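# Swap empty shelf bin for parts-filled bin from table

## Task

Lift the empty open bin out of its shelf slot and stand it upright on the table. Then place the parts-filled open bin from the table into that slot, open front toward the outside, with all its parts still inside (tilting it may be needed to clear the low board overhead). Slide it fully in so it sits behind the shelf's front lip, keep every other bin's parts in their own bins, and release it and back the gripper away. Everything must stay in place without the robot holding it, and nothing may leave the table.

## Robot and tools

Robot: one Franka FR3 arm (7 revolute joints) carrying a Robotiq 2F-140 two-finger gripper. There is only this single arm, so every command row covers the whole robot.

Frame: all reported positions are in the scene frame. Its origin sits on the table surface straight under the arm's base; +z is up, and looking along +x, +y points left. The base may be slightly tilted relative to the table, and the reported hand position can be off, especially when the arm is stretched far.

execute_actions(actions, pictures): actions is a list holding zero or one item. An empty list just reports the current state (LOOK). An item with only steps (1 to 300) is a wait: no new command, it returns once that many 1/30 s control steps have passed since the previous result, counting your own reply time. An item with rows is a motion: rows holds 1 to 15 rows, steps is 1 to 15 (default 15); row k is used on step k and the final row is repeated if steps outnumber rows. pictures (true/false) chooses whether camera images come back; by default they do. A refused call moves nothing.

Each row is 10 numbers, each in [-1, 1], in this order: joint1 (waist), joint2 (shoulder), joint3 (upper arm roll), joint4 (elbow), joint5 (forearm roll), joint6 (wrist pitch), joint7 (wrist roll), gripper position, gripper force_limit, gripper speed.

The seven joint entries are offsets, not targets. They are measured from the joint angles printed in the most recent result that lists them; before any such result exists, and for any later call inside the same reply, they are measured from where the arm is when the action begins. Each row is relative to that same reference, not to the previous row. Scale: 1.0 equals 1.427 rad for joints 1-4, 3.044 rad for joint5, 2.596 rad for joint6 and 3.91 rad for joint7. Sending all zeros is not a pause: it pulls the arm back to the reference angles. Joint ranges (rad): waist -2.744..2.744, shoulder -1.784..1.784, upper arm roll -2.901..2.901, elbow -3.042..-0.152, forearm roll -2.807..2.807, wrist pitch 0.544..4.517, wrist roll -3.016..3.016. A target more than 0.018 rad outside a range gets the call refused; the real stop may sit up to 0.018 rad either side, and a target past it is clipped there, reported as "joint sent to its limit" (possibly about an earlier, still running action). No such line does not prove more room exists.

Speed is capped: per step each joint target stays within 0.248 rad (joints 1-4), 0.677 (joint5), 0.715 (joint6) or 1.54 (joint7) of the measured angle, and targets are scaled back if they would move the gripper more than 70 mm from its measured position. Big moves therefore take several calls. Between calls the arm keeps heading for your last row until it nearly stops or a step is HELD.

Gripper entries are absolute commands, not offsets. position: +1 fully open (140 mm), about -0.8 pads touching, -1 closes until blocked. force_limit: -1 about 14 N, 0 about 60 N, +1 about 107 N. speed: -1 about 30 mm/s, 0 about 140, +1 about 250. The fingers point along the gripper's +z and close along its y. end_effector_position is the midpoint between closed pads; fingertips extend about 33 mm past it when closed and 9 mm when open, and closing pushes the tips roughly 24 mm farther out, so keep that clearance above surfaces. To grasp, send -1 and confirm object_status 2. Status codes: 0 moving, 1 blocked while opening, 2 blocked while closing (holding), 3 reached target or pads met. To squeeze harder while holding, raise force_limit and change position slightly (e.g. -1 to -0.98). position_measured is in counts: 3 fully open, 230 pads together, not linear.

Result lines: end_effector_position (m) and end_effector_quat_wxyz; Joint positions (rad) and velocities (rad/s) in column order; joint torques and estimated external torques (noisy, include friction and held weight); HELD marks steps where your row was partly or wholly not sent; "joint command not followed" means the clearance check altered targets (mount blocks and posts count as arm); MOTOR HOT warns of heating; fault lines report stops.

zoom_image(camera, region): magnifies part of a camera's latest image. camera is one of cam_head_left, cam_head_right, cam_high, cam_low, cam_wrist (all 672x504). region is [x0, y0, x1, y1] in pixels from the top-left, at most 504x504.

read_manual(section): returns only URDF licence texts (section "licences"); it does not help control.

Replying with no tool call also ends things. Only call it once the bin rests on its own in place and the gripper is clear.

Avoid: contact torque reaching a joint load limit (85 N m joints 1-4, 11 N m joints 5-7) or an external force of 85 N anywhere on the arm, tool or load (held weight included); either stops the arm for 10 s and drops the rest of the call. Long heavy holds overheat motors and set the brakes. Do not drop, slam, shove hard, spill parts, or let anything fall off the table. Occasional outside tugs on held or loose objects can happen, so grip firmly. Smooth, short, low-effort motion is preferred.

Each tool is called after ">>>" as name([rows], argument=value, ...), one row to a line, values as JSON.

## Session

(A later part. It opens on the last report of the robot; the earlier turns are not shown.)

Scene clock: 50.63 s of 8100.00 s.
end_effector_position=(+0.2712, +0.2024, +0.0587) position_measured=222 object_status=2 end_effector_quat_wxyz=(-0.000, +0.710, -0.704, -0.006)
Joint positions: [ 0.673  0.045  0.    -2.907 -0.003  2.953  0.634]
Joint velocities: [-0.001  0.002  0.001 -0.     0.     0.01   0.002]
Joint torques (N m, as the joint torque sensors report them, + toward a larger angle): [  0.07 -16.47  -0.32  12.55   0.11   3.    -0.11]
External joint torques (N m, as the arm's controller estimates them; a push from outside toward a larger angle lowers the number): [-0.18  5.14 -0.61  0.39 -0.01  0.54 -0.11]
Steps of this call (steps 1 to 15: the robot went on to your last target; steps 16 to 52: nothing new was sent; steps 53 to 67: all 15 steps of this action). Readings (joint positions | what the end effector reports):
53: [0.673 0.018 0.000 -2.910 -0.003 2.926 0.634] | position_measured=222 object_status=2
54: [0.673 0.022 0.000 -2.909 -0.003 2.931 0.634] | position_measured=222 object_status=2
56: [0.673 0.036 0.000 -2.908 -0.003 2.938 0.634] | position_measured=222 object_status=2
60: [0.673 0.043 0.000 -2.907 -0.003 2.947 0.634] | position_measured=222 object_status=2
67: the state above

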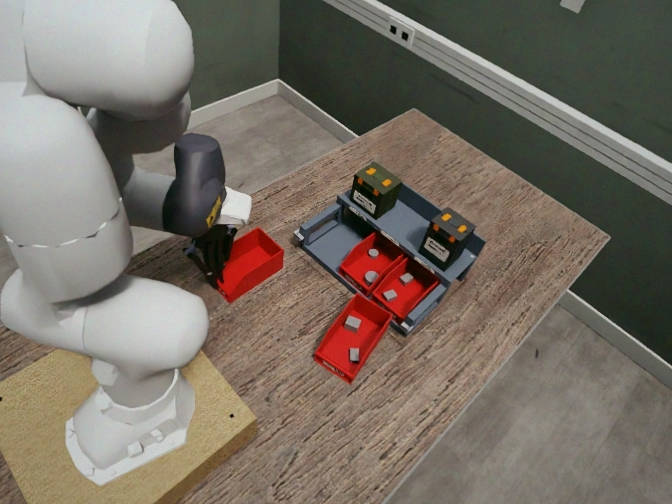

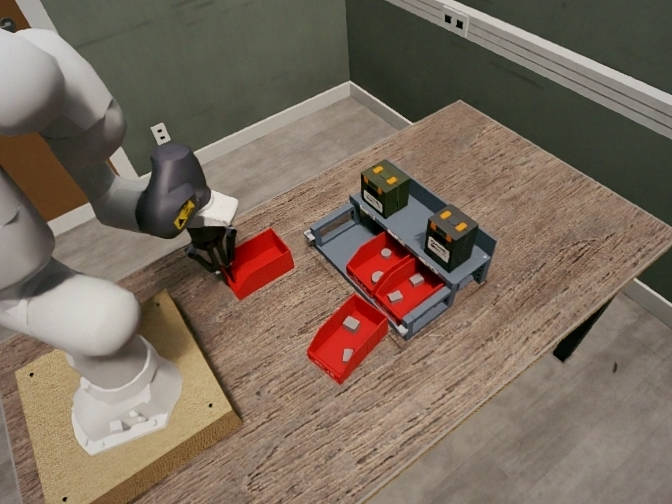

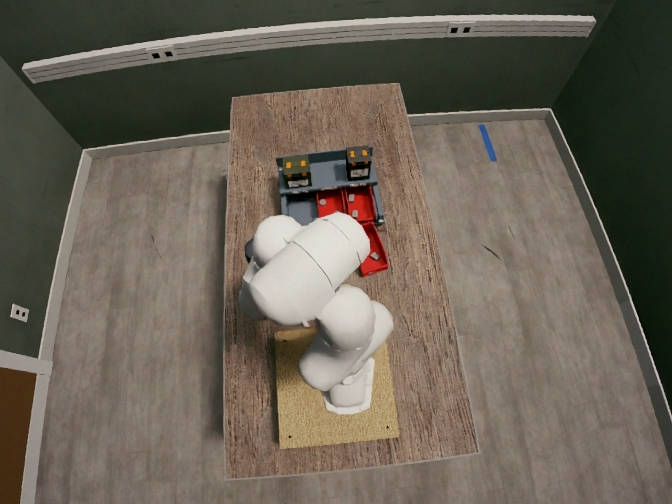

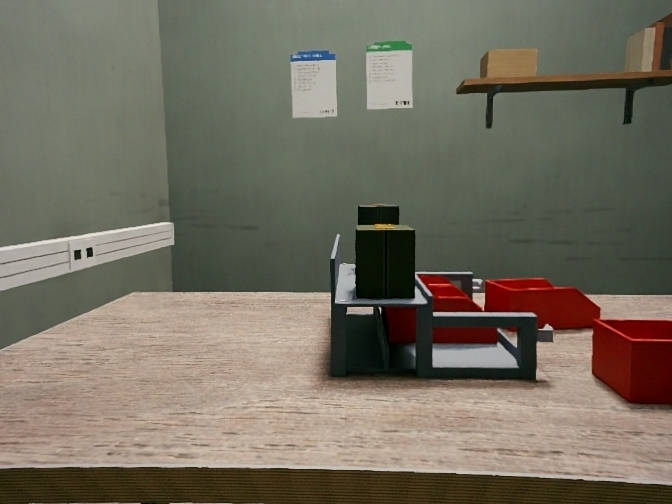

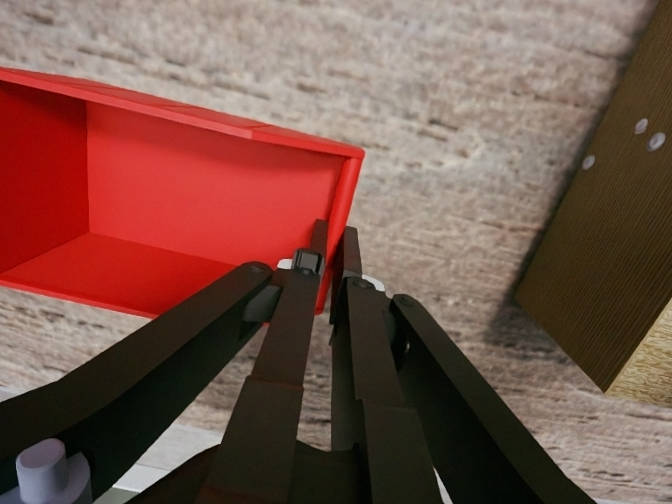

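>>> execute_actions([
  {"rows":[[0,0,0,0,0,0,0,-0.2,0.3,0]]},
], pictures=false)

>>> execute_actions([
  {"rows":[[0,-0.08,0,0,0,-0.06,0,-0.2,0.3,0],[0,-0.151,0,0,0,-0.09,0,-0.2,0.3,0],[0,-0.151,0,0,0,-0.09,0,-0.2,0.3,0],[0,-0.151,0,0,0,-0.09,0,-0.2,0.3,0],[0,-0.151,0,0,0,-0.09,0,-0.2,0.3,0],[0,-0.151,0,0,0,-0.09,0,-0.2,0.3,0],[0,-0.151,0,0.05,0,-0.111,0,-0.2,0.3,0],[0,-0.151,0,0.05,0,-0.111,0,-0.2,0.3,0],[0,-0.151,0,0.05,0,-0.111,0,-0.2,0.3,0],[0,-0.151,0,0.05,0,-0.111,0,-0.2,0.3,0],[-0.68,-0.151,0,0.05,0,-0.111,-0.29,-0.2,0.3,0]]},
], pictures=false)

>>> execute_actions([
  {"steps":50},
])

Scene clock: 54.00 s of 8100.00 s.
end_effector_position=(+0.2714, +0.2026, +0.0587) position_measured=154 object_status=0 end_effector_quat_wxyz=(-0.000, +0.710, -0.704, -0.006)
Joint positions: [ 0.673  0.045  0.    -2.907 -0.003  2.954  0.634]
Joint velocities: [-0.    -0.     0.001  0.001  0.001  0.001 -0.001]
Joint torques (N m, as the joint torque sensors report them, + toward a larger angle): [  1.52 -20.83  -0.15  13.31   0.14   2.36   0.02]
External joint torques (N m, as the arm's controller estimates them; a push from outside toward a larger angle lowers the number): [ 1.22  0.76 -0.48  1.11  0.02 -0.1   0.02]
Steps of this call (steps 1 to 15: the robot went on to your last target; steps 16 to 86: nothing new was sent; steps 87 to 101: all 15 steps of this action). Readings (joint positions | what the end effector reports):
87: [0.673 0.045 0.000 -2.907 -0.003 2.954 0.634] | position_measured=222 object_status=0
88: [0.673 0.045 0.000 -2.907 -0.003 2.954 0.634] | position_measured=222 object_status=0
90: [0.673 0.045 0.000 -2.907 -0.003 2.954 0.634] | position_measured=201 object_status=0
94: [0.673 0.045 0.000 -2.907 -0.003 2.954 0.634] | position_measured=171 object_status=0
101: the state above

Scene clock: 54.50 s of 8100.00 s.
end_effector_position=(+0.3474, +0.1418, +0.1312) position_measured=154 object_status=3 end_effector_quat_wxyz=(-0.014, +0.747, -0.665, +0.003)
Joint positions: [ 0.417 -0.169  0.007 -2.837 -0.005  2.701  0.278]
Joint velocities: [-1.629 -0.    -0.117  0.028  0.004 -0.124 -1.831]
Joint torques (N m, as the joint torque sensors report them, + toward a larger angle): [  3.48 -18.55   2.81  17.9    0.69   1.99  -0.59]
External joint torques (N m, as the arm's controller estimates them; a push from outside toward a larger angle lowers the number): [-1.13  0.87 -0.74  2.66  0.46 -0.28 -0.61]
Steps of this call (steps 1 to 15: all 15 steps of this action). Readings (joint positions | what the end effector reports):
1: [0.673 0.029 0.000 -2.909 -0.002 2.930 0.634] | position_measured=154 object_status=3
2: [0.673 -0.016 0.000 -2.914 -0.002 2.892 0.634] | position_measured=154 object_status=3
4: [0.673 -0.108 0.000 -2.909 -0.002 2.837 0.634] | position_measured=154 object_status=3
8: [0.673 -0.160 0.000 -2.874 -0.002 2.759 0.634] | position_measured=154 object_status=3
15: the state above

Scene clock: 56.17 s of 8100.00 s.
end_effector_position=(+0.3469, -0.1191, +0.1271) position_measured=154 object_status=3 end_effector_quat_wxyz=(+0.000, +0.762, -0.647, -0.005)
Joint positions: [-0.296 -0.169 -0.001 -2.835 -0.003  2.668 -0.49 ]
Joint velocities: [ 0.     0.001 -0.    -0.001  0.001  0.    -0.015]
Joint torques (N m, as the joint torque sensors report them, + toward a larger angle): [ -0.58 -19.7    1.1   17.32   0.36   2.25  -0.31]
External joint torques (N m, as the arm's controller estimates them; a push from outside toward a larger angle lowers the number): [-0.71 -0.2   1.12  0.07  0.   -0.25 -0.31]
Steps of this call (steps 1 to 50: the robot went on to your last target). Readings (joint positions | what the end effector reports):
1: [0.360 -0.169 0.005 -2.837 -0.004 2.697 0.218] | position_measured=154 object_status=3
2: [0.303 -0.169 0.004 -2.836 -0.004 2.694 0.163] | position_measured=154 object_status=3
4: [0.187 -0.169 0.003 -2.835 -0.004 2.688 0.065] | position_measured=154 object_status=3
8: [-0.047 -0.169 0.001 -2.835 -0.004 2.681 -0.092] | position_measured=154 object_status=3
50: the state above

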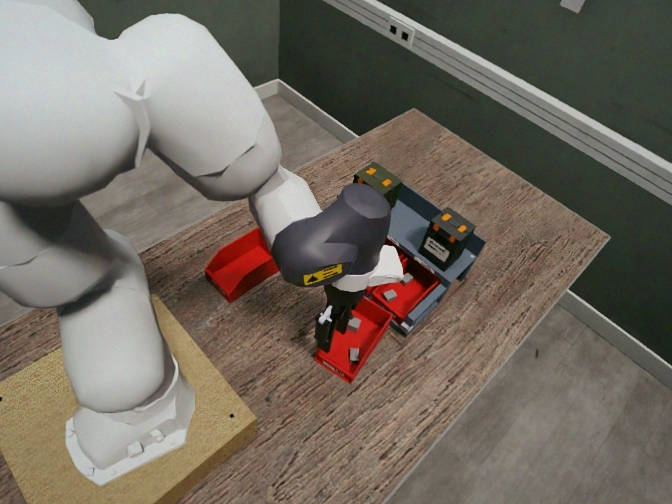

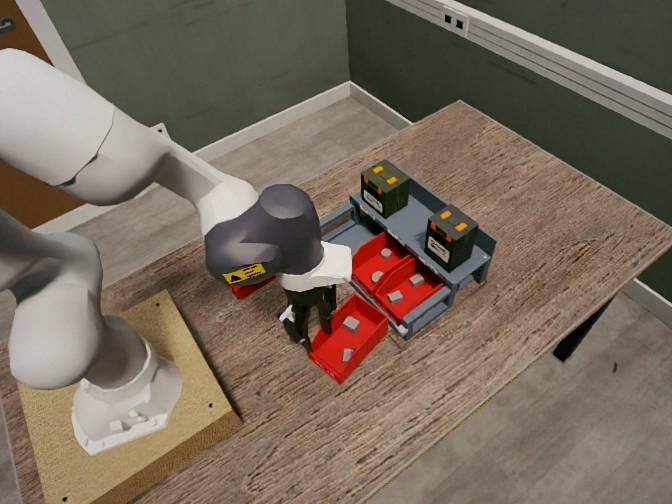

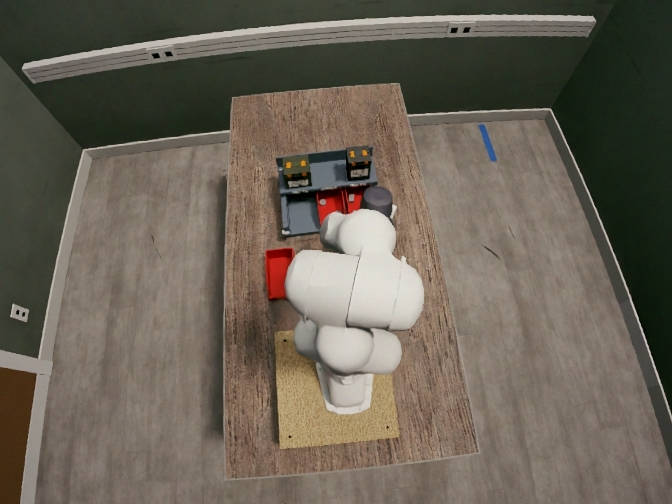

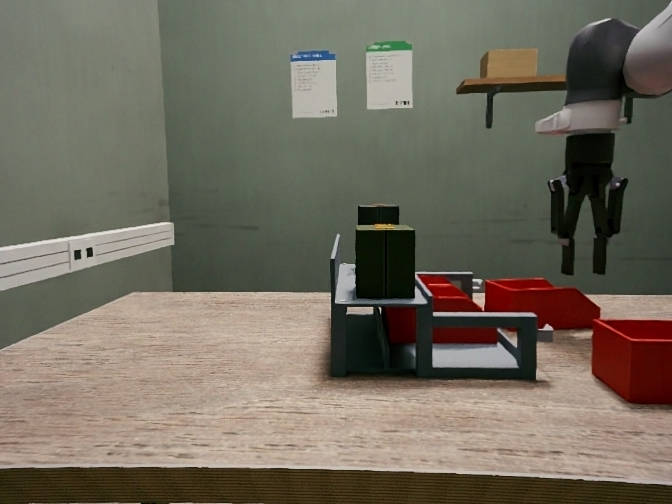

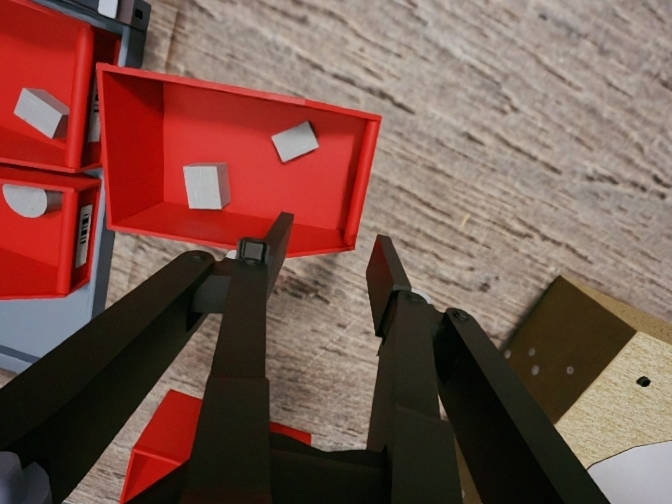

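>>> execute_actions([
  {"rows":[[-0.039,0.03,0,0.015,0,0.03,-0.017,-0.2,0.3,0],[-0.039,0.06,0,0.015,0,0.05,-0.017,-0.2,0.3,0],[-0.039,0.09,0,0.015,0,0.063,-0.017,-0.2,0.3,0],[-0.039,0.11,0,0.015,0,0.063,-0.017,-0.2,0.3,0],[-0.039,0.12,0,0.015,0,0.063,-0.017,-0.2,0.3,0],[-0.039,0.128,0,0.015,0,0.063,-0.017,-0.2,0.3,0]]},
], pictures=false)

>>> execute_actions([
  {"steps":20},
])

Scene clock: 60.03 s of 8100.00 s.
end_effector_position=(+0.3423, -0.1385, +0.0799) position_measured=154 object_status=3 end_effector_quat_wxyz=(+0.002, +0.761, -0.649, -0.009)
Joint positions: [-0.349  0.011 -0.002 -2.815 -0.003  2.819 -0.54 ]
Joint velocities: [ 0.001  0.     0.    -0.    -0.001  0.066 -0.035]
Joint torques (N m, as the joint torque sensors report them, + toward a larger angle): [ -0.17 -20.48  -0.48  15.92   0.36   3.03  -0.36]
External joint torques (N m, as the arm's controller estimates them; a push from outside toward a larger angle lowers the number): [-0.34  2.46 -0.66  1.57  0.13  0.58 -0.37]
Steps of this call (steps 1 to 15: the robot went on to your last target; steps 16 to 90: nothing new was sent; then 0.37 s passed at rest; steps 91 to 105: all 15 steps of this action). Readings (joint positions | what the end effector reports):
91: [-0.306 -0.163 0.003 -2.831 -0.003 2.678 -0.499] | position_measured=154 object_status=3
92: [-0.319 -0.145 0.002 -2.824 -0.003 2.698 -0.505] | position_measured=154 object_status=3
94: [-0.338 -0.089 -0.001 -2.814 -0.003 2.743 -0.514] | position_measured=154 object_status=3
98: [-0.348 -0.003 -0.002 -2.815 -0.003 2.789 -0.527] | position_measured=154 object_status=3
105: the state above

Scene clock: 60.70 s of 8100.00 s.
end_effector_position=(+0.3453, -0.1397, +0.0808) position_measured=154 object_status=3 end_effector_quat_wxyz=(-0.000, +0.764, -0.645, -0.004)
Joint positions: [-0.35   0.011 -0.002 -2.815 -0.003  2.829 -0.55 ]
Joint velocities: [-0.     0.     0.    -0.001 -0.001  0.001 -0.003]
Joint torques (N m, as the joint torque sensors report them, + toward a larger angle): [ -0.61 -21.     0.18  16.63   0.29   3.05  -0.25]
External joint torques (N m, as the arm's controller estimates them; a push from outside toward a larger angle lowers the number): [-0.69  1.98  0.09  2.18  0.05  0.56 -0.25]
Steps of this call (steps 1 to 20: the robot went on to your last target). Readings (joint positions | what the end effector reports):
1: [-0.349 0.011 -0.002 -2.815 -0.003 2.821 -0.541] | position_measured=154 object_status=3
2: [-0.349 0.011 -0.002 -2.815 -0.003 2.822 -0.542] | position_measured=154 object_status=3
4: [-0.349 0.011 -0.002 -2.815 -0.003 2.825 -0.544] | position_measured=154 object_status=3
8: [-0.349 0.011 -0.002 -2.815 -0.003 2.827 -0.546] | position_measured=154 object_status=3
20: the state above

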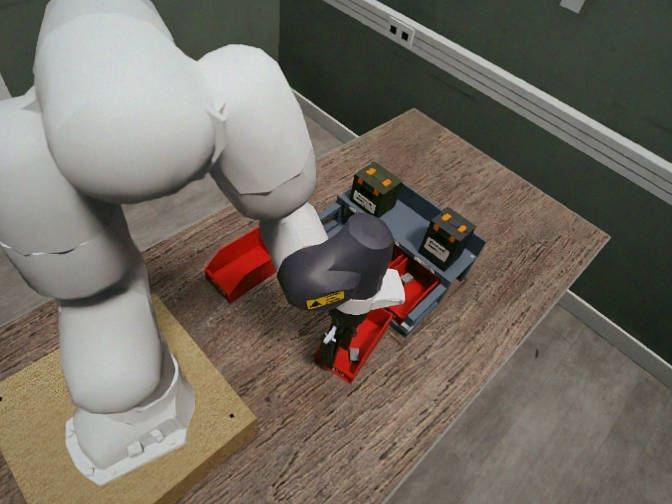

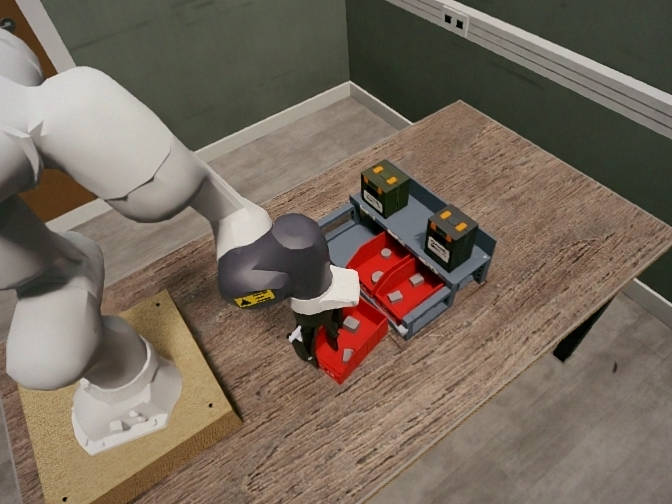

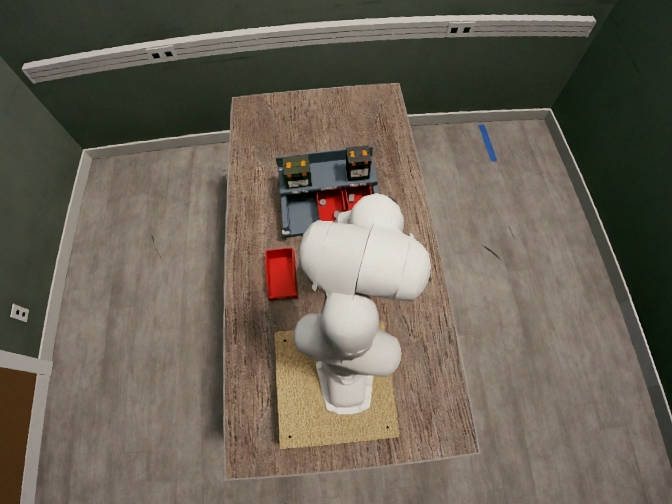

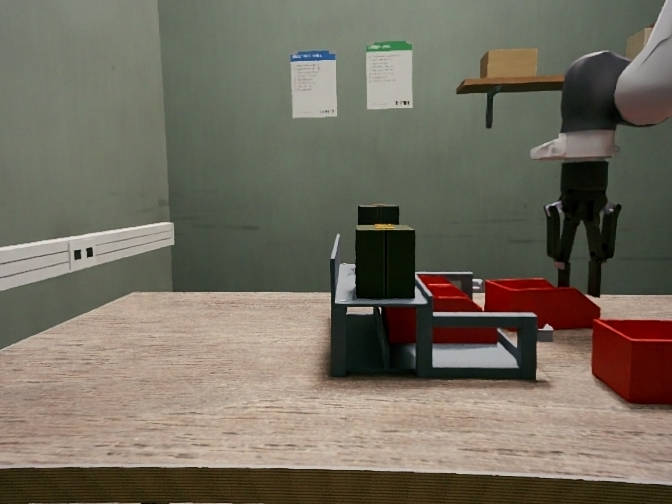

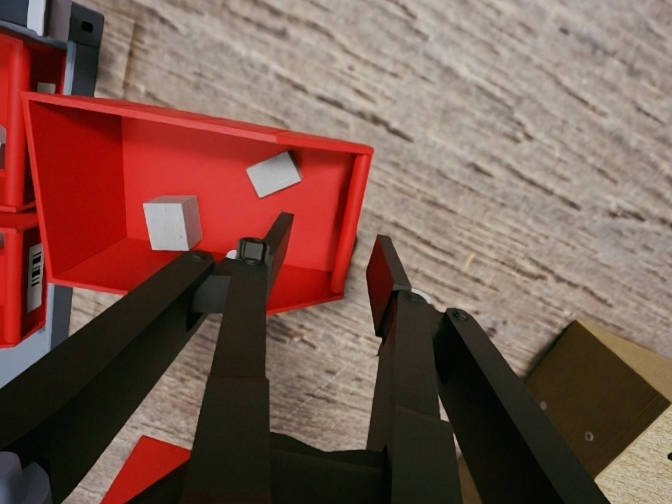

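>>> execute_actions([
  {"rows":[[-0.007,0.02,0,-0.006,0,0.02,-0.014,-0.2,0.3,0],[-0.007,0.04,0,-0.006,0,0.031,-0.014,-0.2,0.3,0],[-0.007,0.053,0,-0.006,0,0.031,-0.014,-0.2,0.3,0]]},
], pictures=false)

>>> execute_actions([
  {"steps":15},
], pictures=false)

>>> execute_actions([
  {"rows":[[0,0,0,0,0,0,0,-1,0.6,-0.5]]},
], pictures=false)

>>> execute_actions([
  {"steps":15},
])

Scene clock: 64.67 s of 8100.00 s.
end_effector_position=(+0.3368, -0.1392, +0.0582) position_measured=154 object_status=3 end_effector_quat_wxyz=(+0.001, +0.774, -0.633, -0.008)
Joint positions: [-0.358  0.084 -0.001 -2.823 -0.003  2.902 -0.589]
Joint velocities: [ 0.    -0.    -0.001  0.    -0.001  0.029 -0.033]
Joint torques (N m, as the joint torque sensors report them, + toward a larger angle): [ -0.7  -21.25  -0.99  13.7    0.16   3.    -0.47]
External joint torques (N m, as the arm's controller estimates them; a push from outside toward a larger angle lowers the number): [-0.82  2.69 -1.18  0.81 -0.01  0.52 -0.47]
Steps of this call (steps 1 to 15: the robot went on to your last target; steps 16 to 90: nothing new was sent; then 0.47 s passed at rest; steps 91 to 105: all 15 steps of this action). Readings (joint positions | what the end effector reports):
91: [-0.351 0.014 -0.001 -2.815 -0.003 2.837 -0.555] | position_measured=154 object_status=3
92: [-0.353 0.025 -0.001 -2.816 -0.003 2.850 -0.559] | position_measured=154 object_status=3
94: [-0.356 0.056 -0.001 -2.818 -0.003 2.869 -0.567] | position_measured=154 object_status=3
98: [-0.358 0.082 -0.001 -2.823 -0.003 2.888 -0.578] | position_measured=154 object_status=3
105: the state above

Scene clock: 65.17 s of 8100.00 s.
end_effector_position=(+0.3381, -0.1398, +0.0586) position_measured=154 object_status=3 end_effector_quat_wxyz=(+0.000, +0.776, -0.630, -0.006)
Joint positions: [-0.358  0.084 -0.001 -2.823 -0.003  2.907 -0.597]
Joint velocities: [-0.     0.    -0.     0.001  0.001  0.001 -0.006]
Joint torques (N m, as the joint torque sensors report them, + toward a larger angle): [ -0.86 -20.91  -0.95  13.05   0.17   2.92  -0.43]
External joint torques (N m, as the arm's controller estimates them; a push from outside toward a larger angle lowers the number): [-1.02  3.1  -1.19  0.03  0.    0.41 -0.43]
Steps of this call (steps 1 to 15: the robot went on to your last target). Readings (joint positions | what the end effector reports):
1: [-0.358 0.084 -0.001 -2.823 -0.003 2.903 -0.590] | position_measured=154 object_status=3
2: [-0.358 0.084 -0.001 -2.823 -0.003 2.904 -0.591] | position_measured=154 object_status=3
4: [-0.358 0.084 -0.001 -2.823 -0.003 2.905 -0.592] | position_measured=154 object_status=3
8: [-0.358 0.084 -0.001 -2.823 -0.003 2.906 -0.594] | position_measured=154 object_status=3
15: the state above
The arm was judged still, so your last target was given up. Only a new action makes it travel on or press farther. Fingers that are still opening or closing keep moving.

Scene clock: 65.67 s of 8100.00 s.
end_effector_position=(+0.3383, -0.1398, +0.0587) position_measured=217 object_status=0 end_effector_quat_wxyz=(+0.000, +0.776, -0.630, -0.006)
Joint positions: [-0.358  0.083 -0.001 -2.823 -0.003  2.907 -0.597]
Joint velocities: [ 0.    -0.006 -0.001 -0.     0.    -0.001  0.002]
Joint torques (N m, as the joint torque sensors report them, + toward a larger angle): [  0.25 -22.13  -0.53  13.29   0.2    2.67  -0.01]
External joint torques (N m, as the arm's controller estimates them; a push from outside toward a larger angle lowers the number): [ 0.27  1.58 -0.62  0.51  0.01  0.15 -0.01]
Steps of this call (steps 1 to 15: all 15 steps of this action). Readings (joint positions | what the end effector reports):
1: [-0.358 0.084 -0.001 -2.823 -0.003 2.907 -0.597] | position_measured=154 object_status=0
2: [-0.358 0.084 -0.001 -2.823 -0.003 2.907 -0.597] | position_measured=158 object_status=0
4: [-0.358 0.084 -0.001 -2.823 -0.003 2.907 -0.597] | position_measured=167 object_status=0
8: [-0.358 0.084 -0.001 -2.823 -0.003 2.907 -0.597] | position_measured=185 object_status=0
15: the state above

Scene clock: 66.17 s of 8100.00 s.
end_effector_position=(+0.3384, -0.1398, +0.0588) position_measured=223 object_status=2 end_effector_quat_wxyz=(+0.000, +0.777, -0.630, -0.006)
Joint positions: [-0.358  0.083 -0.001 -2.823 -0.003  2.907 -0.597]
Joint velocities: [-0.001  0.     0.002 -0.    -0.001  0.    -0.   ]
Joint torques (N m, as the joint torque sensors report them, + toward a larger angle): [  0.42 -22.53  -0.56  14.08   0.06   2.54  -0.08]
External joint torques (N m, as the arm's controller estimates them; a push from outside toward a larger angle lowers the number): [ 0.32  1.29 -0.74  1.21 -0.11  0.06 -0.08]
Steps of this call (steps 1 to 15: the robot went on to your last target). Readings (joint positions | what the end effector reports):
1: [-0.358 0.083 -0.001 -2.823 -0.003 2.907 -0.597] | position_measured=222 object_status=0
2: [-0.358 0.083 -0.001 -2.823 -0.003 2.907 -0.597] | position_measured=223 object_status=0
4: [-0.358 0.083 -0.001 -2.823 -0.003 2.907 -0.597] | position_measured=223 object_status=0
8: [-0.358 0.083 -0.001 -2.823 -0.003 2.907 -0.597] | position_measured=223 object_status=2
15: the state above
The arm was judged still, so your last target was given up. Only a new action makes it travel on or press farther. Fingers that are still opening or closing keep moving.

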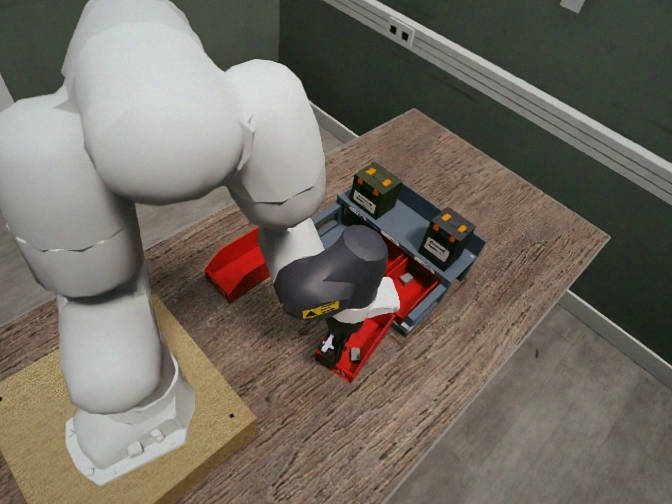

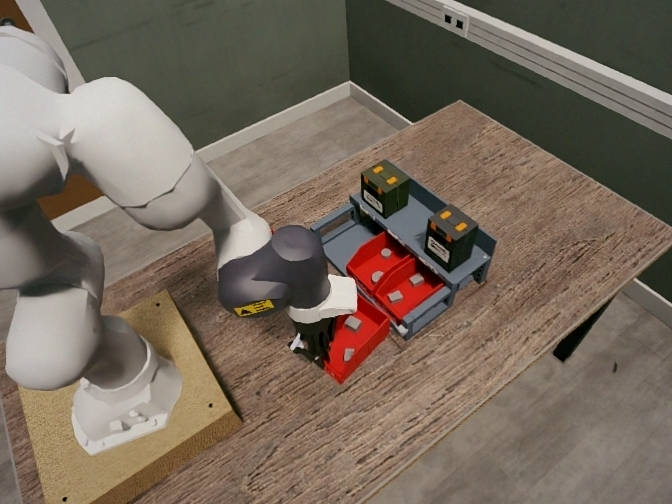

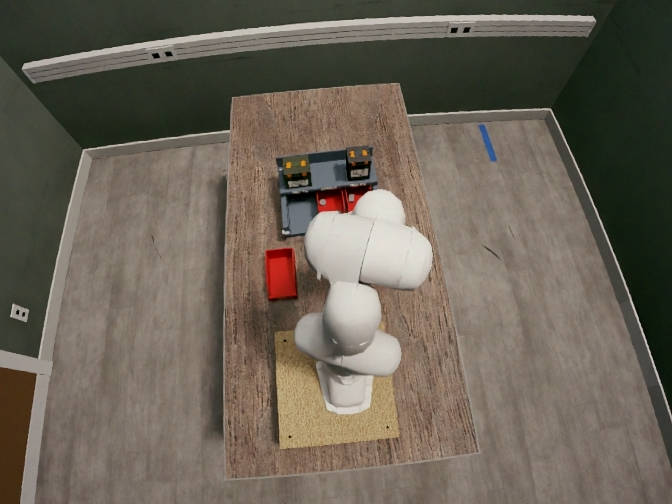

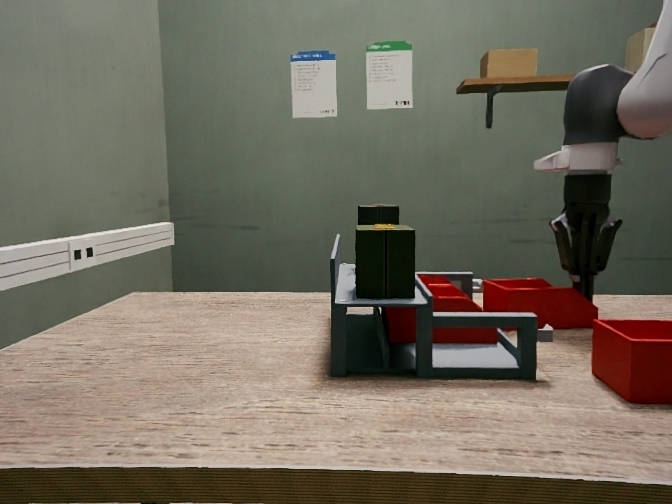

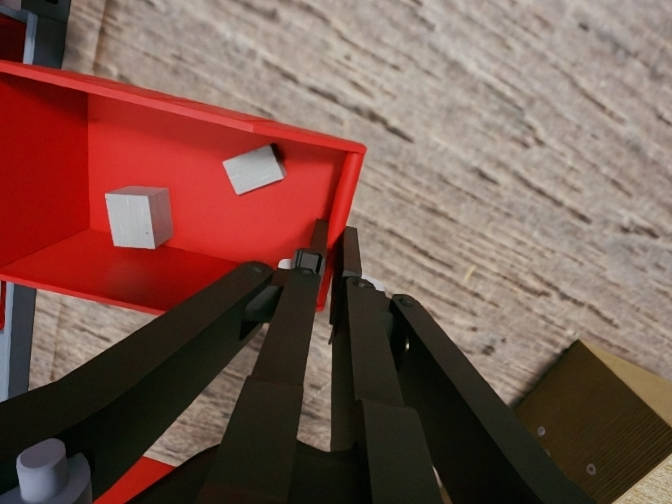

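>>> execute_actions([
  {"rows":[[0,-0.02,0,0,0,-0.03,0,-1,0.6,-0.5],[0,-0.045,0,-0.003,0,-0.05,0,-1,0.6,-0.5],[0,-0.07,0,-0.006,0,-0.065,0,-1,0.6,-0.5],[0,-0.095,0,-0.008,0,-0.08,0,-1,0.6,-0.5],[0,-0.12,0,-0.008,0,-0.095,0,-1,0.6,-0.5],[0,-0.145,0,-0.008,0,-0.11,0,-1,0.6,-0.5],[0,-0.17,0,-0.008,0,-0.125,0,-1,0.6,-0.5],[0,-0.195,0,-0.006,0,-0.14,0,-1,0.6,-0.5],[0,-0.22,0,-0.003,0,-0.155,0,-1,0.6,-0.5],[0,-0.245,0,0,0,-0.17,0,-1,0.6,-0.5],[0,-0.27,0,0.006,0,-0.18,0,-1,0.6,-0.5],[0,-0.29,0,0.012,0,-0.18,0,-1,0.6,-0.5],[0,-0.31,0,0.017,0,-0.18,0,-1,0.6,-0.5]]},
], pictures=false)

>>> execute_actions([
  {"steps":15},
], pictures=false)

>>> execute_actions([
  {"rows":[[0.03,0,0,0,0,0,0.03,-1,0.6,-0.5],[0.06,0,0,0,0,0,0.05,-1,0.6,-0.5],[0.09,0,0,0,0,0,0.07,-1,0.6,-0.5],[0.12,0,0,0,0,0,0.09,-1,0.6,-0.5],[0.15,0,0,0,0,0,0.11,-1,0.6,-0.5],[0.18,0,0,0,0,0,0.13,-1,0.6,-0.5],[0.21,0,0,0,0,0,0.15,-1,0.6,-0.5],[0.24,0,0,0,0,0,0.17,-1,0.6,-0.5],[0.27,0,0,0,0,0,0.19,-1,0.6,-0.5],[0.3,0,0,0,0,0,0.209,-1,0.6,-0.5],[0.33,0,0,0,0,0,0.209,-1,0.6,-0.5],[0.36,0,0,0,0,0,0.209,-1,0.6,-0.5],[0.39,0,0,0,0,0,0.209,-1,0.6,-0.5],[0.41,0,0,0,0,0,0.209,-1,0.6,-0.5],[0.428,0,0,0,0,0,0.209,-1,0.6,-0.5]]},
], pictures=false)

>>> execute_actions([
  {"steps":40},
], pictures=false)

Scene clock: 73.60 s of 8100.00 s.
end_effector_position=(+0.3489, -0.1450, +0.1826) position_measured=223 object_status=2 end_effector_quat_wxyz=(-0.004, +0.776, -0.630, +0.011)
Joint positions: [-0.358 -0.33  -0.001 -2.806 -0.003  2.511 -0.597]
Joint velocities: [ 0.    -0.488  0.     0.161  0.001 -0.371  0.001]
Joint torques (N m, as the joint torque sensors report them, + toward a larger angle): [ 0.95 -9.23 -0.47 16.64  0.52  1.28  0.02]
External joint torques (N m, as the arm's controller estimates them; a push from outside toward a larger angle lowers the number): [ 0.88 -1.55 -0.24  2.7   0.01 -0.13  0.02]
Steps of this call (steps 1 to 90: nothing new was sent; then 3.93 s passed at rest; steps 91 to 105: all 15 steps of this action). Readings (joint positions | what the end effector reports):
91: [-0.358 0.079 -0.001 -2.823 -0.003 2.897 -0.597] | position_measured=223 object_status=2
92: [-0.358 0.067 -0.001 -2.824 -0.003 2.877 -0.597] | position_measured=223 object_status=2
94: [-0.358 0.021 -0.001 -2.831 -0.003 2.825 -0.597] | position_measured=223 object_status=2
98: [-0.358 -0.110 -0.001 -2.835 -0.003 2.700 -0.597] | position_measured=223 object_status=2
105: the state above

Scene clock: 74.10 s of 8100.00 s.
end_effector_position=(+0.3371, -0.1402, +0.1877) position_measured=223 object_status=2 end_effector_quat_wxyz=(+0.001, +0.776, -0.630, -0.008)
Joint positions: [-0.358 -0.354 -0.001 -2.8   -0.003  2.441 -0.597]
Joint velocities: [-0.001  0.    -0.001  0.    -0.001 -0.024  0.   ]
Joint torques (N m, as the joint torque sensors report them, + toward a larger angle): [  0.46 -18.07  -0.37  22.1    0.63   3.13  -0.07]
External joint torques (N m, as the arm's controller estimates them; a push from outside toward a larger angle lowers the number): [ 0.42 -1.94 -0.12  1.7   0.11  0.65 -0.07]
Steps of this call (steps 1 to 15: the robot went on to your last target). Readings (joint positions | what the end effector reports):
1: [-0.358 -0.343 -0.001 -2.802 -0.003 2.500 -0.597] | position_measured=223 object_status=2
2: [-0.358 -0.350 -0.001 -2.800 -0.003 2.490 -0.597] | position_measured=223 object_status=2
4: [-0.358 -0.354 -0.001 -2.799 -0.003 2.474 -0.597] | position_measured=223 object_status=2
8: [-0.358 -0.354 -0.001 -2.800 -0.003 2.453 -0.597] | position_measured=223 object_status=2
15: the state above

Scene clock: 74.60 s of 8100.00 s.
end_effector_position=(+0.3605, +0.0514, +0.1887) position_measured=223 object_status=2 end_effector_quat_wxyz=(+0.003, +0.775, -0.632, -0.007)
Joint positions: [ 0.178 -0.354  0.    -2.8   -0.003  2.44  -0.056]
Joint velocities: [ 0.997  0.     0.053  0.001  0.    -0.003  0.885]
Joint torques (N m, as the joint torque sensors report them, + toward a larger angle): [ -3.83 -15.11  -3.98  21.53   0.42   3.     0.47]
External joint torques (N m, as the arm's controller estimates them; a push from outside toward a larger angle lowers the number): [ 0.85  1.    0.05  1.6  -0.2   0.61  0.45]
Steps of this call (steps 1 to 15: all 15 steps of this action). Readings (joint positions | what the end effector reports):
1: [-0.350 -0.354 -0.004 -2.800 -0.003 2.441 -0.587] | position_measured=223 object_status=2
2: [-0.332 -0.354 -0.006 -2.800 -0.003 2.440 -0.570] | position_measured=223 object_status=2
4: [-0.271 -0.354 -0.007 -2.800 -0.003 2.440 -0.517] | position_measured=223 object_status=2
8: [-0.111 -0.354 -0.004 -2.800 -0.003 2.440 -0.355] | position_measured=223 object_status=2
15: the state above

Scene clock: 75.93 s of 8100.00 s.
end_effector_position=(+0.3549, +0.0771, +0.1886) position_measured=223 object_status=2 end_effector_quat_wxyz=(+0.005, +0.710, -0.704, -0.007)
Joint positions: [ 0.251 -0.354  0.    -2.801 -0.003  2.438  0.211]
Joint velocities: [ 0.     0.    -0.    -0.     0.     0.001  0.012]
Joint torques (N m, as the joint torque sensors report them, + toward a larger angle): [  2.41 -14.84  -1.64  22.01   0.55   3.09   0.31]
External joint torques (N m, as the arm's controller estimates them; a push from outside toward a larger angle lowers the number): [ 2.24  1.11 -1.54  1.64  0.05  0.65  0.31]
Steps of this call (steps 1 to 40: the robot went on to your last target). Readings (joint positions | what the end effector reports):
1: [0.206 -0.354 0.003 -2.800 -0.003 2.440 -0.028] | position_measured=223 object_status=2
2: [0.224 -0.354 0.004 -2.800 -0.003 2.440 -0.003] | position_measured=223 object_status=2
4: [0.242 -0.354 0.004 -2.800 -0.003 2.439 0.039] | position_measured=223 object_status=2
8: [0.250 -0.354 0.002 -2.800 -0.003 2.439 0.101] | position_measured=223 object_status=2
40: the state above

>>> execute_actions([
  {"rows":[[0,0.032,0,0.038,0,-0.015,0,-1,0.6,-0.5],[0,0.064,0,0.077,0,-0.025,0,-1,0.6,-0.5],[0,0.096,0,0.115,0,-0.035,0,-1,0.6,-0.5],[0,0.128,0,0.154,0,-0.045,0,-1,0.6,-0.5],[0,0.16,0,0.192,0,-0.055,0,-1,0.6,-0.5],[0,0.192,0,0.23,0,-0.065,0,-1,0.6,-0.5],[0,0.224,0,0.269,0,-0.075,0,-1,0.6,-0.5],[0,0.256,0,0.307,0,-0.085,0,-1,0.6,-0.5],[0,0.288,0,0.346,0,-0.089,0,-1,0.6,-0.5],[0,0.32,0,0.384,0,-0.089,0,-1,0.6,-0.5]]},
], pictures=false)

>>> execute_actions([
  {"steps":25},
])

Scene clock: 78.40 s of 8100.00 s.
end_effector_position=(+0.4756, +0.1037, +0.1870) position_measured=223 object_status=2 end_effector_quat_wxyz=(+0.056, +0.707, -0.703, -0.040)
Joint positions: [ 0.251  0.095 -0.    -2.271 -0.003  2.237  0.215]
Joint velocities: [ 0.     0.151  0.     0.162  0.002 -0.185 -0.   ]
Joint torques (N m, as the joint torque sensors report them, + toward a larger angle): [  0.64 -33.81   0.22  25.51   0.59   2.5   -0.17]
External joint torques (N m, as the arm's controller estimates them; a push from outside toward a larger angle lowers the number): [ 0.17  0.9  -0.32  4.56  0.06  0.4  -0.18]
Steps of this call (steps 1 to 15: the robot went on to your last target; steps 16 to 59: nothing new was sent; steps 60 to 74: all 15 steps of this action). Readings (joint positions | what the end effector reports):
60: [0.251 -0.346 -0.000 -2.791 -0.003 2.431 0.215] | position_measured=223 object_status=2
61: [0.251 -0.324 0.000 -2.767 -0.003 2.419 0.215] | position_measured=223 object_status=2
63: [0.251 -0.257 0.000 -2.688 -0.003 2.390 0.215] | position_measured=223 object_status=2
67: [0.251 -0.089 0.000 -2.484 -0.003 2.315 0.215] | position_measured=223 object_status=2
74: the state above

Scene clock: 79.23 s of 8100.00 s.
end_effector_position=(+0.4708, +0.1026, +0.1866) position_measured=223 object_status=2 end_effector_quat_wxyz=(+0.067, +0.707, -0.703, -0.047)
Joint positions: [ 0.251  0.104 -0.    -2.258 -0.003  2.206  0.215]
Joint velocities: [-0.001 -0.    -0.    -0.001  0.    -0.001 -0.   ]
Joint torques (N m, as the joint torque sensors report them, + toward a larger angle): [  1.1  -32.03  -0.24  25.09   0.55   2.32  -0.2 ]
External joint torques (N m, as the arm's controller estimates them; a push from outside toward a larger angle lowers the number): [ 0.8   0.51 -0.62  4.11  0.    0.27 -0.21]
Steps of this call (steps 1 to 25: the robot went on to your last target). Readings (joint positions | what the end effector reports):
1: [0.251 0.099 -0.000 -2.266 -0.003 2.231 0.215] | position_measured=223 object_status=2
2: [0.251 0.101 -0.000 -2.264 -0.003 2.227 0.215] | position_measured=223 object_status=2
4: [0.251 0.103 -0.000 -2.260 -0.003 2.220 0.215] | position_measured=223 object_status=2
8: [0.251 0.103 -0.000 -2.258 -0.003 2.212 0.215] | position_measured=223 object_status=2
25: the state above

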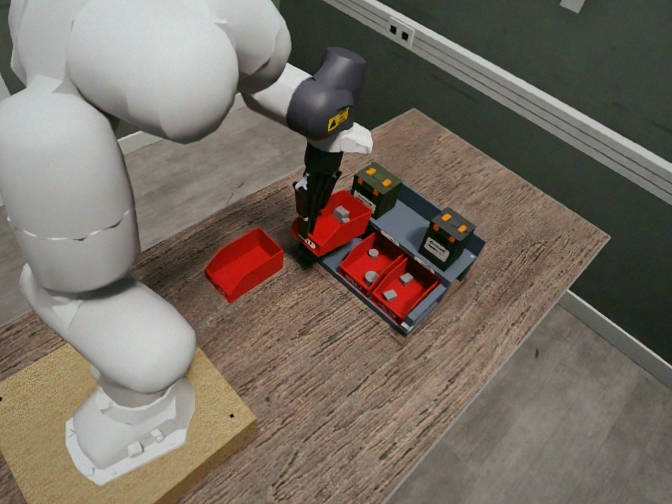

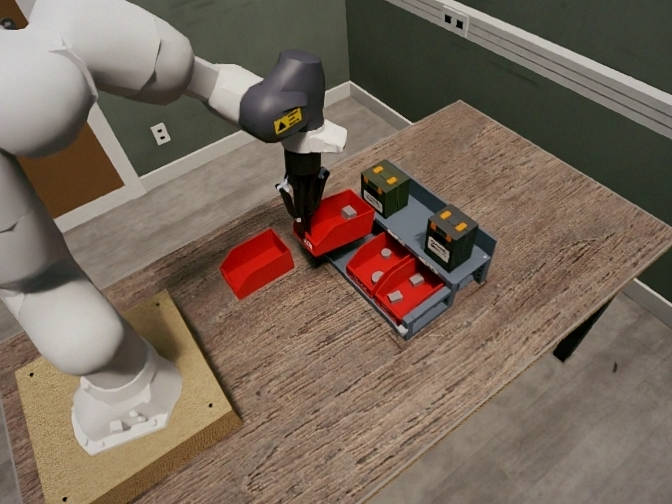

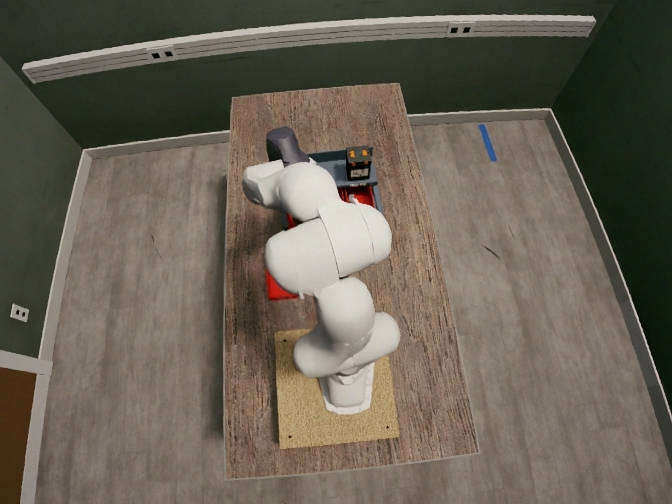

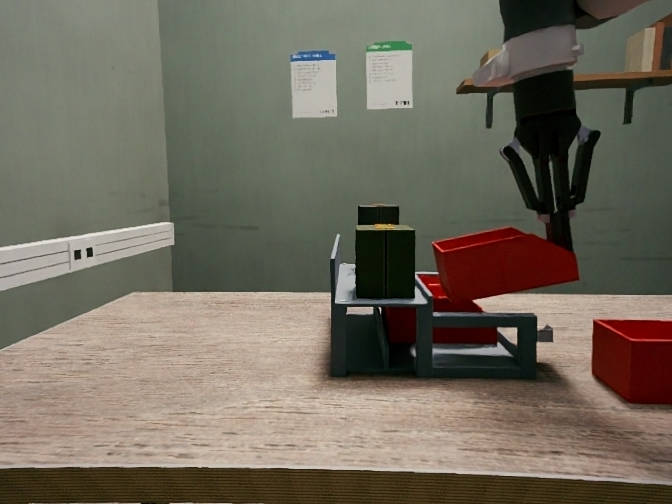

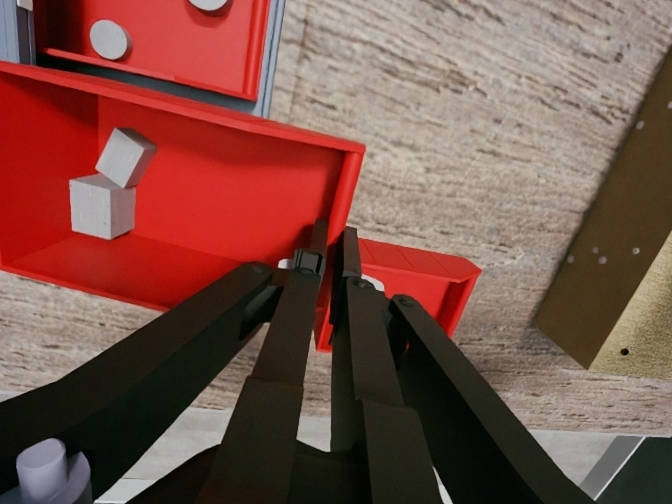

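>>> execute_actions([
  {"rows":[[0,0.01,0,-0.002,0,0.015,0,-1,0.6,-0.5],[0,0.02,0,-0.004,0,0.023,0,-1,0.6,-0.5],[0,0.03,0,-0.006,0,0.03,0,-1,0.6,-0.5],[0,0.04,0,-0.008,0,0.037,0,-1,0.6,-0.5],[0,0.05,0,-0.01,0,0.044,0,-1,0.6,-0.5],[0,0.06,0,-0.012,0,0.051,0,-1,0.6,-0.5],[0,0.07,0,-0.014,0,0.058,0,-1,0.6,-0.5],[0,0.08,0,-0.016,0,0.065,0,-1,0.6,-0.5],[0,0.09,0,-0.018,0,0.072,0,-1,0.6,-0.5],[0,0.1,0,-0.019,0,0.079,0,-1,0.6,-0.5],[0,0.108,0,-0.019,0,0.083,0,-1,0.6,-0.5],[0,0.114,0,-0.019,0,0.083,0,-1,0.6,-0.5],[0,0.12,0,-0.019,0,0.083,0,-1,0.6,-0.5],[0,0.124,0,-0.019,0,0.083,0,-1,0.6,-0.5]]},
], pictures=false)

>>> execute_actions([
  {"steps":20},
])

Scene clock: 82.57 s of 8100.00 s.
end_effector_position=(+0.4636, +0.1020, +0.1015) position_measured=223 object_status=2 end_effector_quat_wxyz=(+0.076, +0.706, -0.702, -0.053)
Joint positions: [ 0.251  0.273 -0.    -2.287 -0.003  2.381  0.215]
Joint velocities: [ 0.001  0.199 -0.    -0.03   0.     0.168  0.001]
Joint torques (N m, as the joint torque sensors report them, + toward a larger angle): [  0.47 -39.43  -0.38  21.69   0.46   3.83  -0.04]
External joint torques (N m, as the arm's controller estimates them; a push from outside toward a larger angle lowers the number): [ 0.08  0.52 -0.97  0.98  0.03  1.23 -0.06]
Steps of this call (steps 1 to 15: the robot went on to your last target; steps 16 to 85: nothing new was sent; steps 86 to 100: all 15 steps of this action). Readings (joint positions | what the end effector reports):
86: [0.251 0.105 -0.000 -2.258 -0.003 2.210 0.215] | position_measured=223 object_status=2
87: [0.251 0.110 -0.000 -2.258 -0.003 2.219 0.215] | position_measured=223 object_status=2
89: [0.251 0.129 -0.000 -2.261 -0.003 2.241 0.215] | position_measured=223 object_status=2
93: [0.251 0.185 -0.000 -2.273 -0.003 2.297 0.215] | position_measured=223 object_status=2
100: the state above

Scene clock: 83.23 s of 8100.00 s.
end_effector_position=(+0.4709, +0.1037, +0.0981) position_measured=223 object_status=2 end_effector_quat_wxyz=(+0.066, +0.707, -0.703, -0.047)
Joint positions: [ 0.251  0.282 -0.    -2.288 -0.003  2.414  0.215]
Joint velocities: [-0.001  0.    -0.001 -0.001 -0.002  0.003  0.003]
Joint torques (N m, as the joint torque sensors report them, + toward a larger angle): [  1.26 -35.57   0.04  21.49   0.5    3.11   0.  ]
External joint torques (N m, as the arm's controller estimates them; a push from outside toward a larger angle lowers the number): [ 1.07 -0.07 -0.37  3.24  0.08  1.07 -0.01]
Steps of this call (steps 1 to 20: the robot went on to your last target). Readings (joint positions | what the end effector reports):
1: [0.251 0.278 -0.000 -2.287 -0.003 2.387 0.215] | position_measured=223 object_status=2
2: [0.251 0.281 -0.000 -2.288 -0.003 2.392 0.215] | position_measured=223 object_status=2
4: [0.251 0.282 -0.000 -2.288 -0.003 2.399 0.215] | position_measured=223 object_status=2
8: [0.251 0.282 -0.000 -2.288 -0.003 2.408 0.215] | position_measured=223 object_status=2
20: the state above

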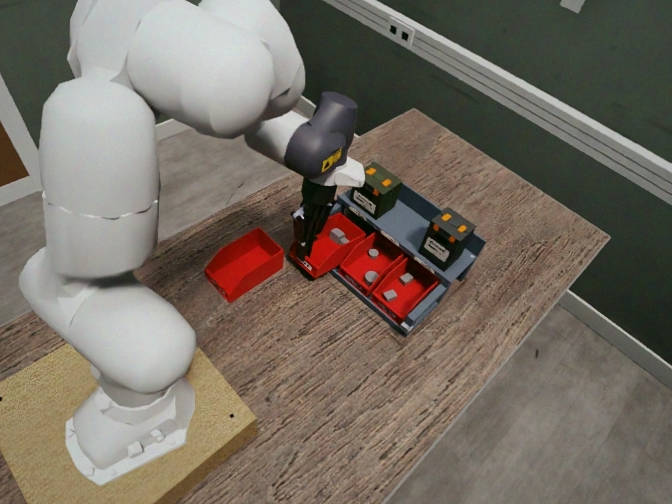

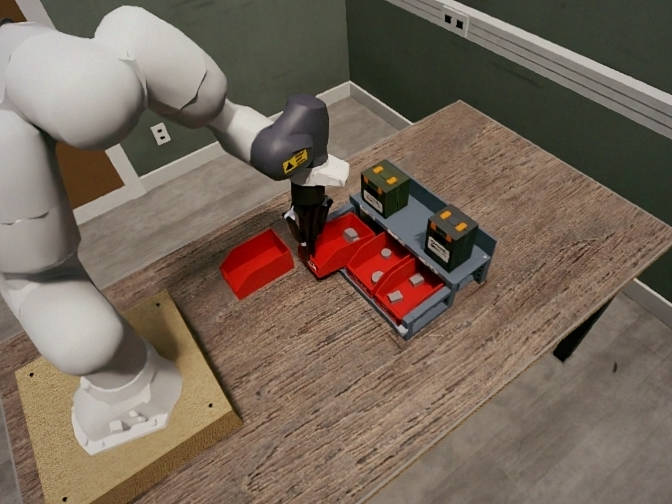

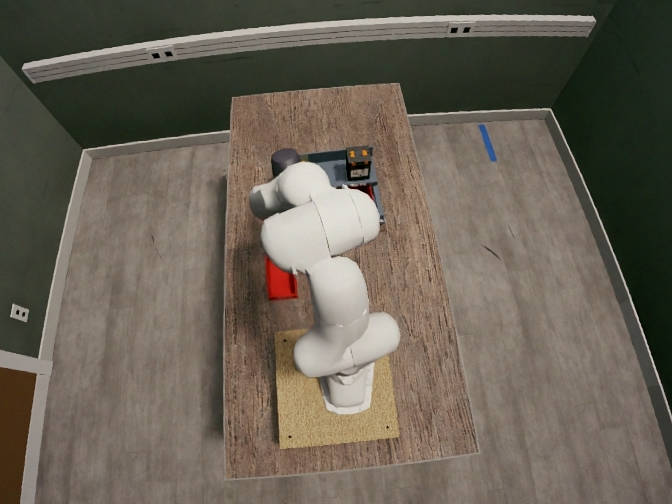

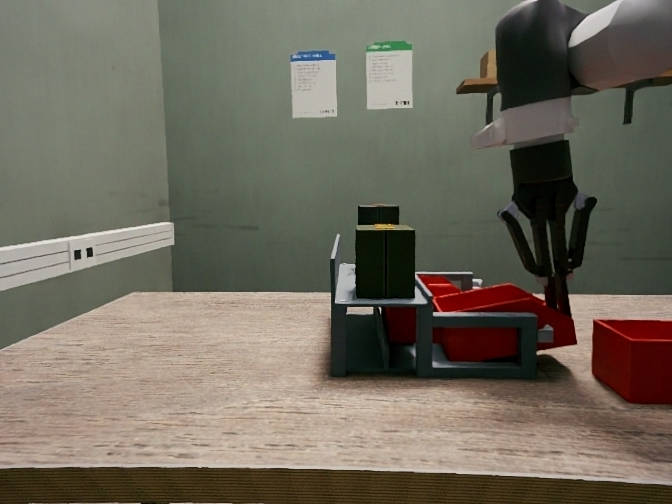

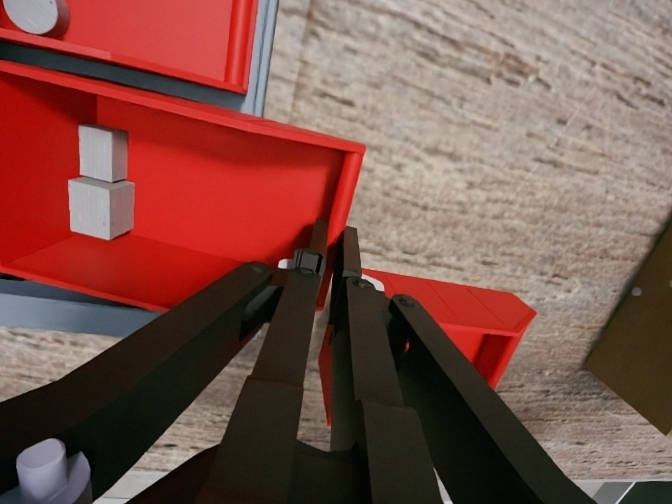

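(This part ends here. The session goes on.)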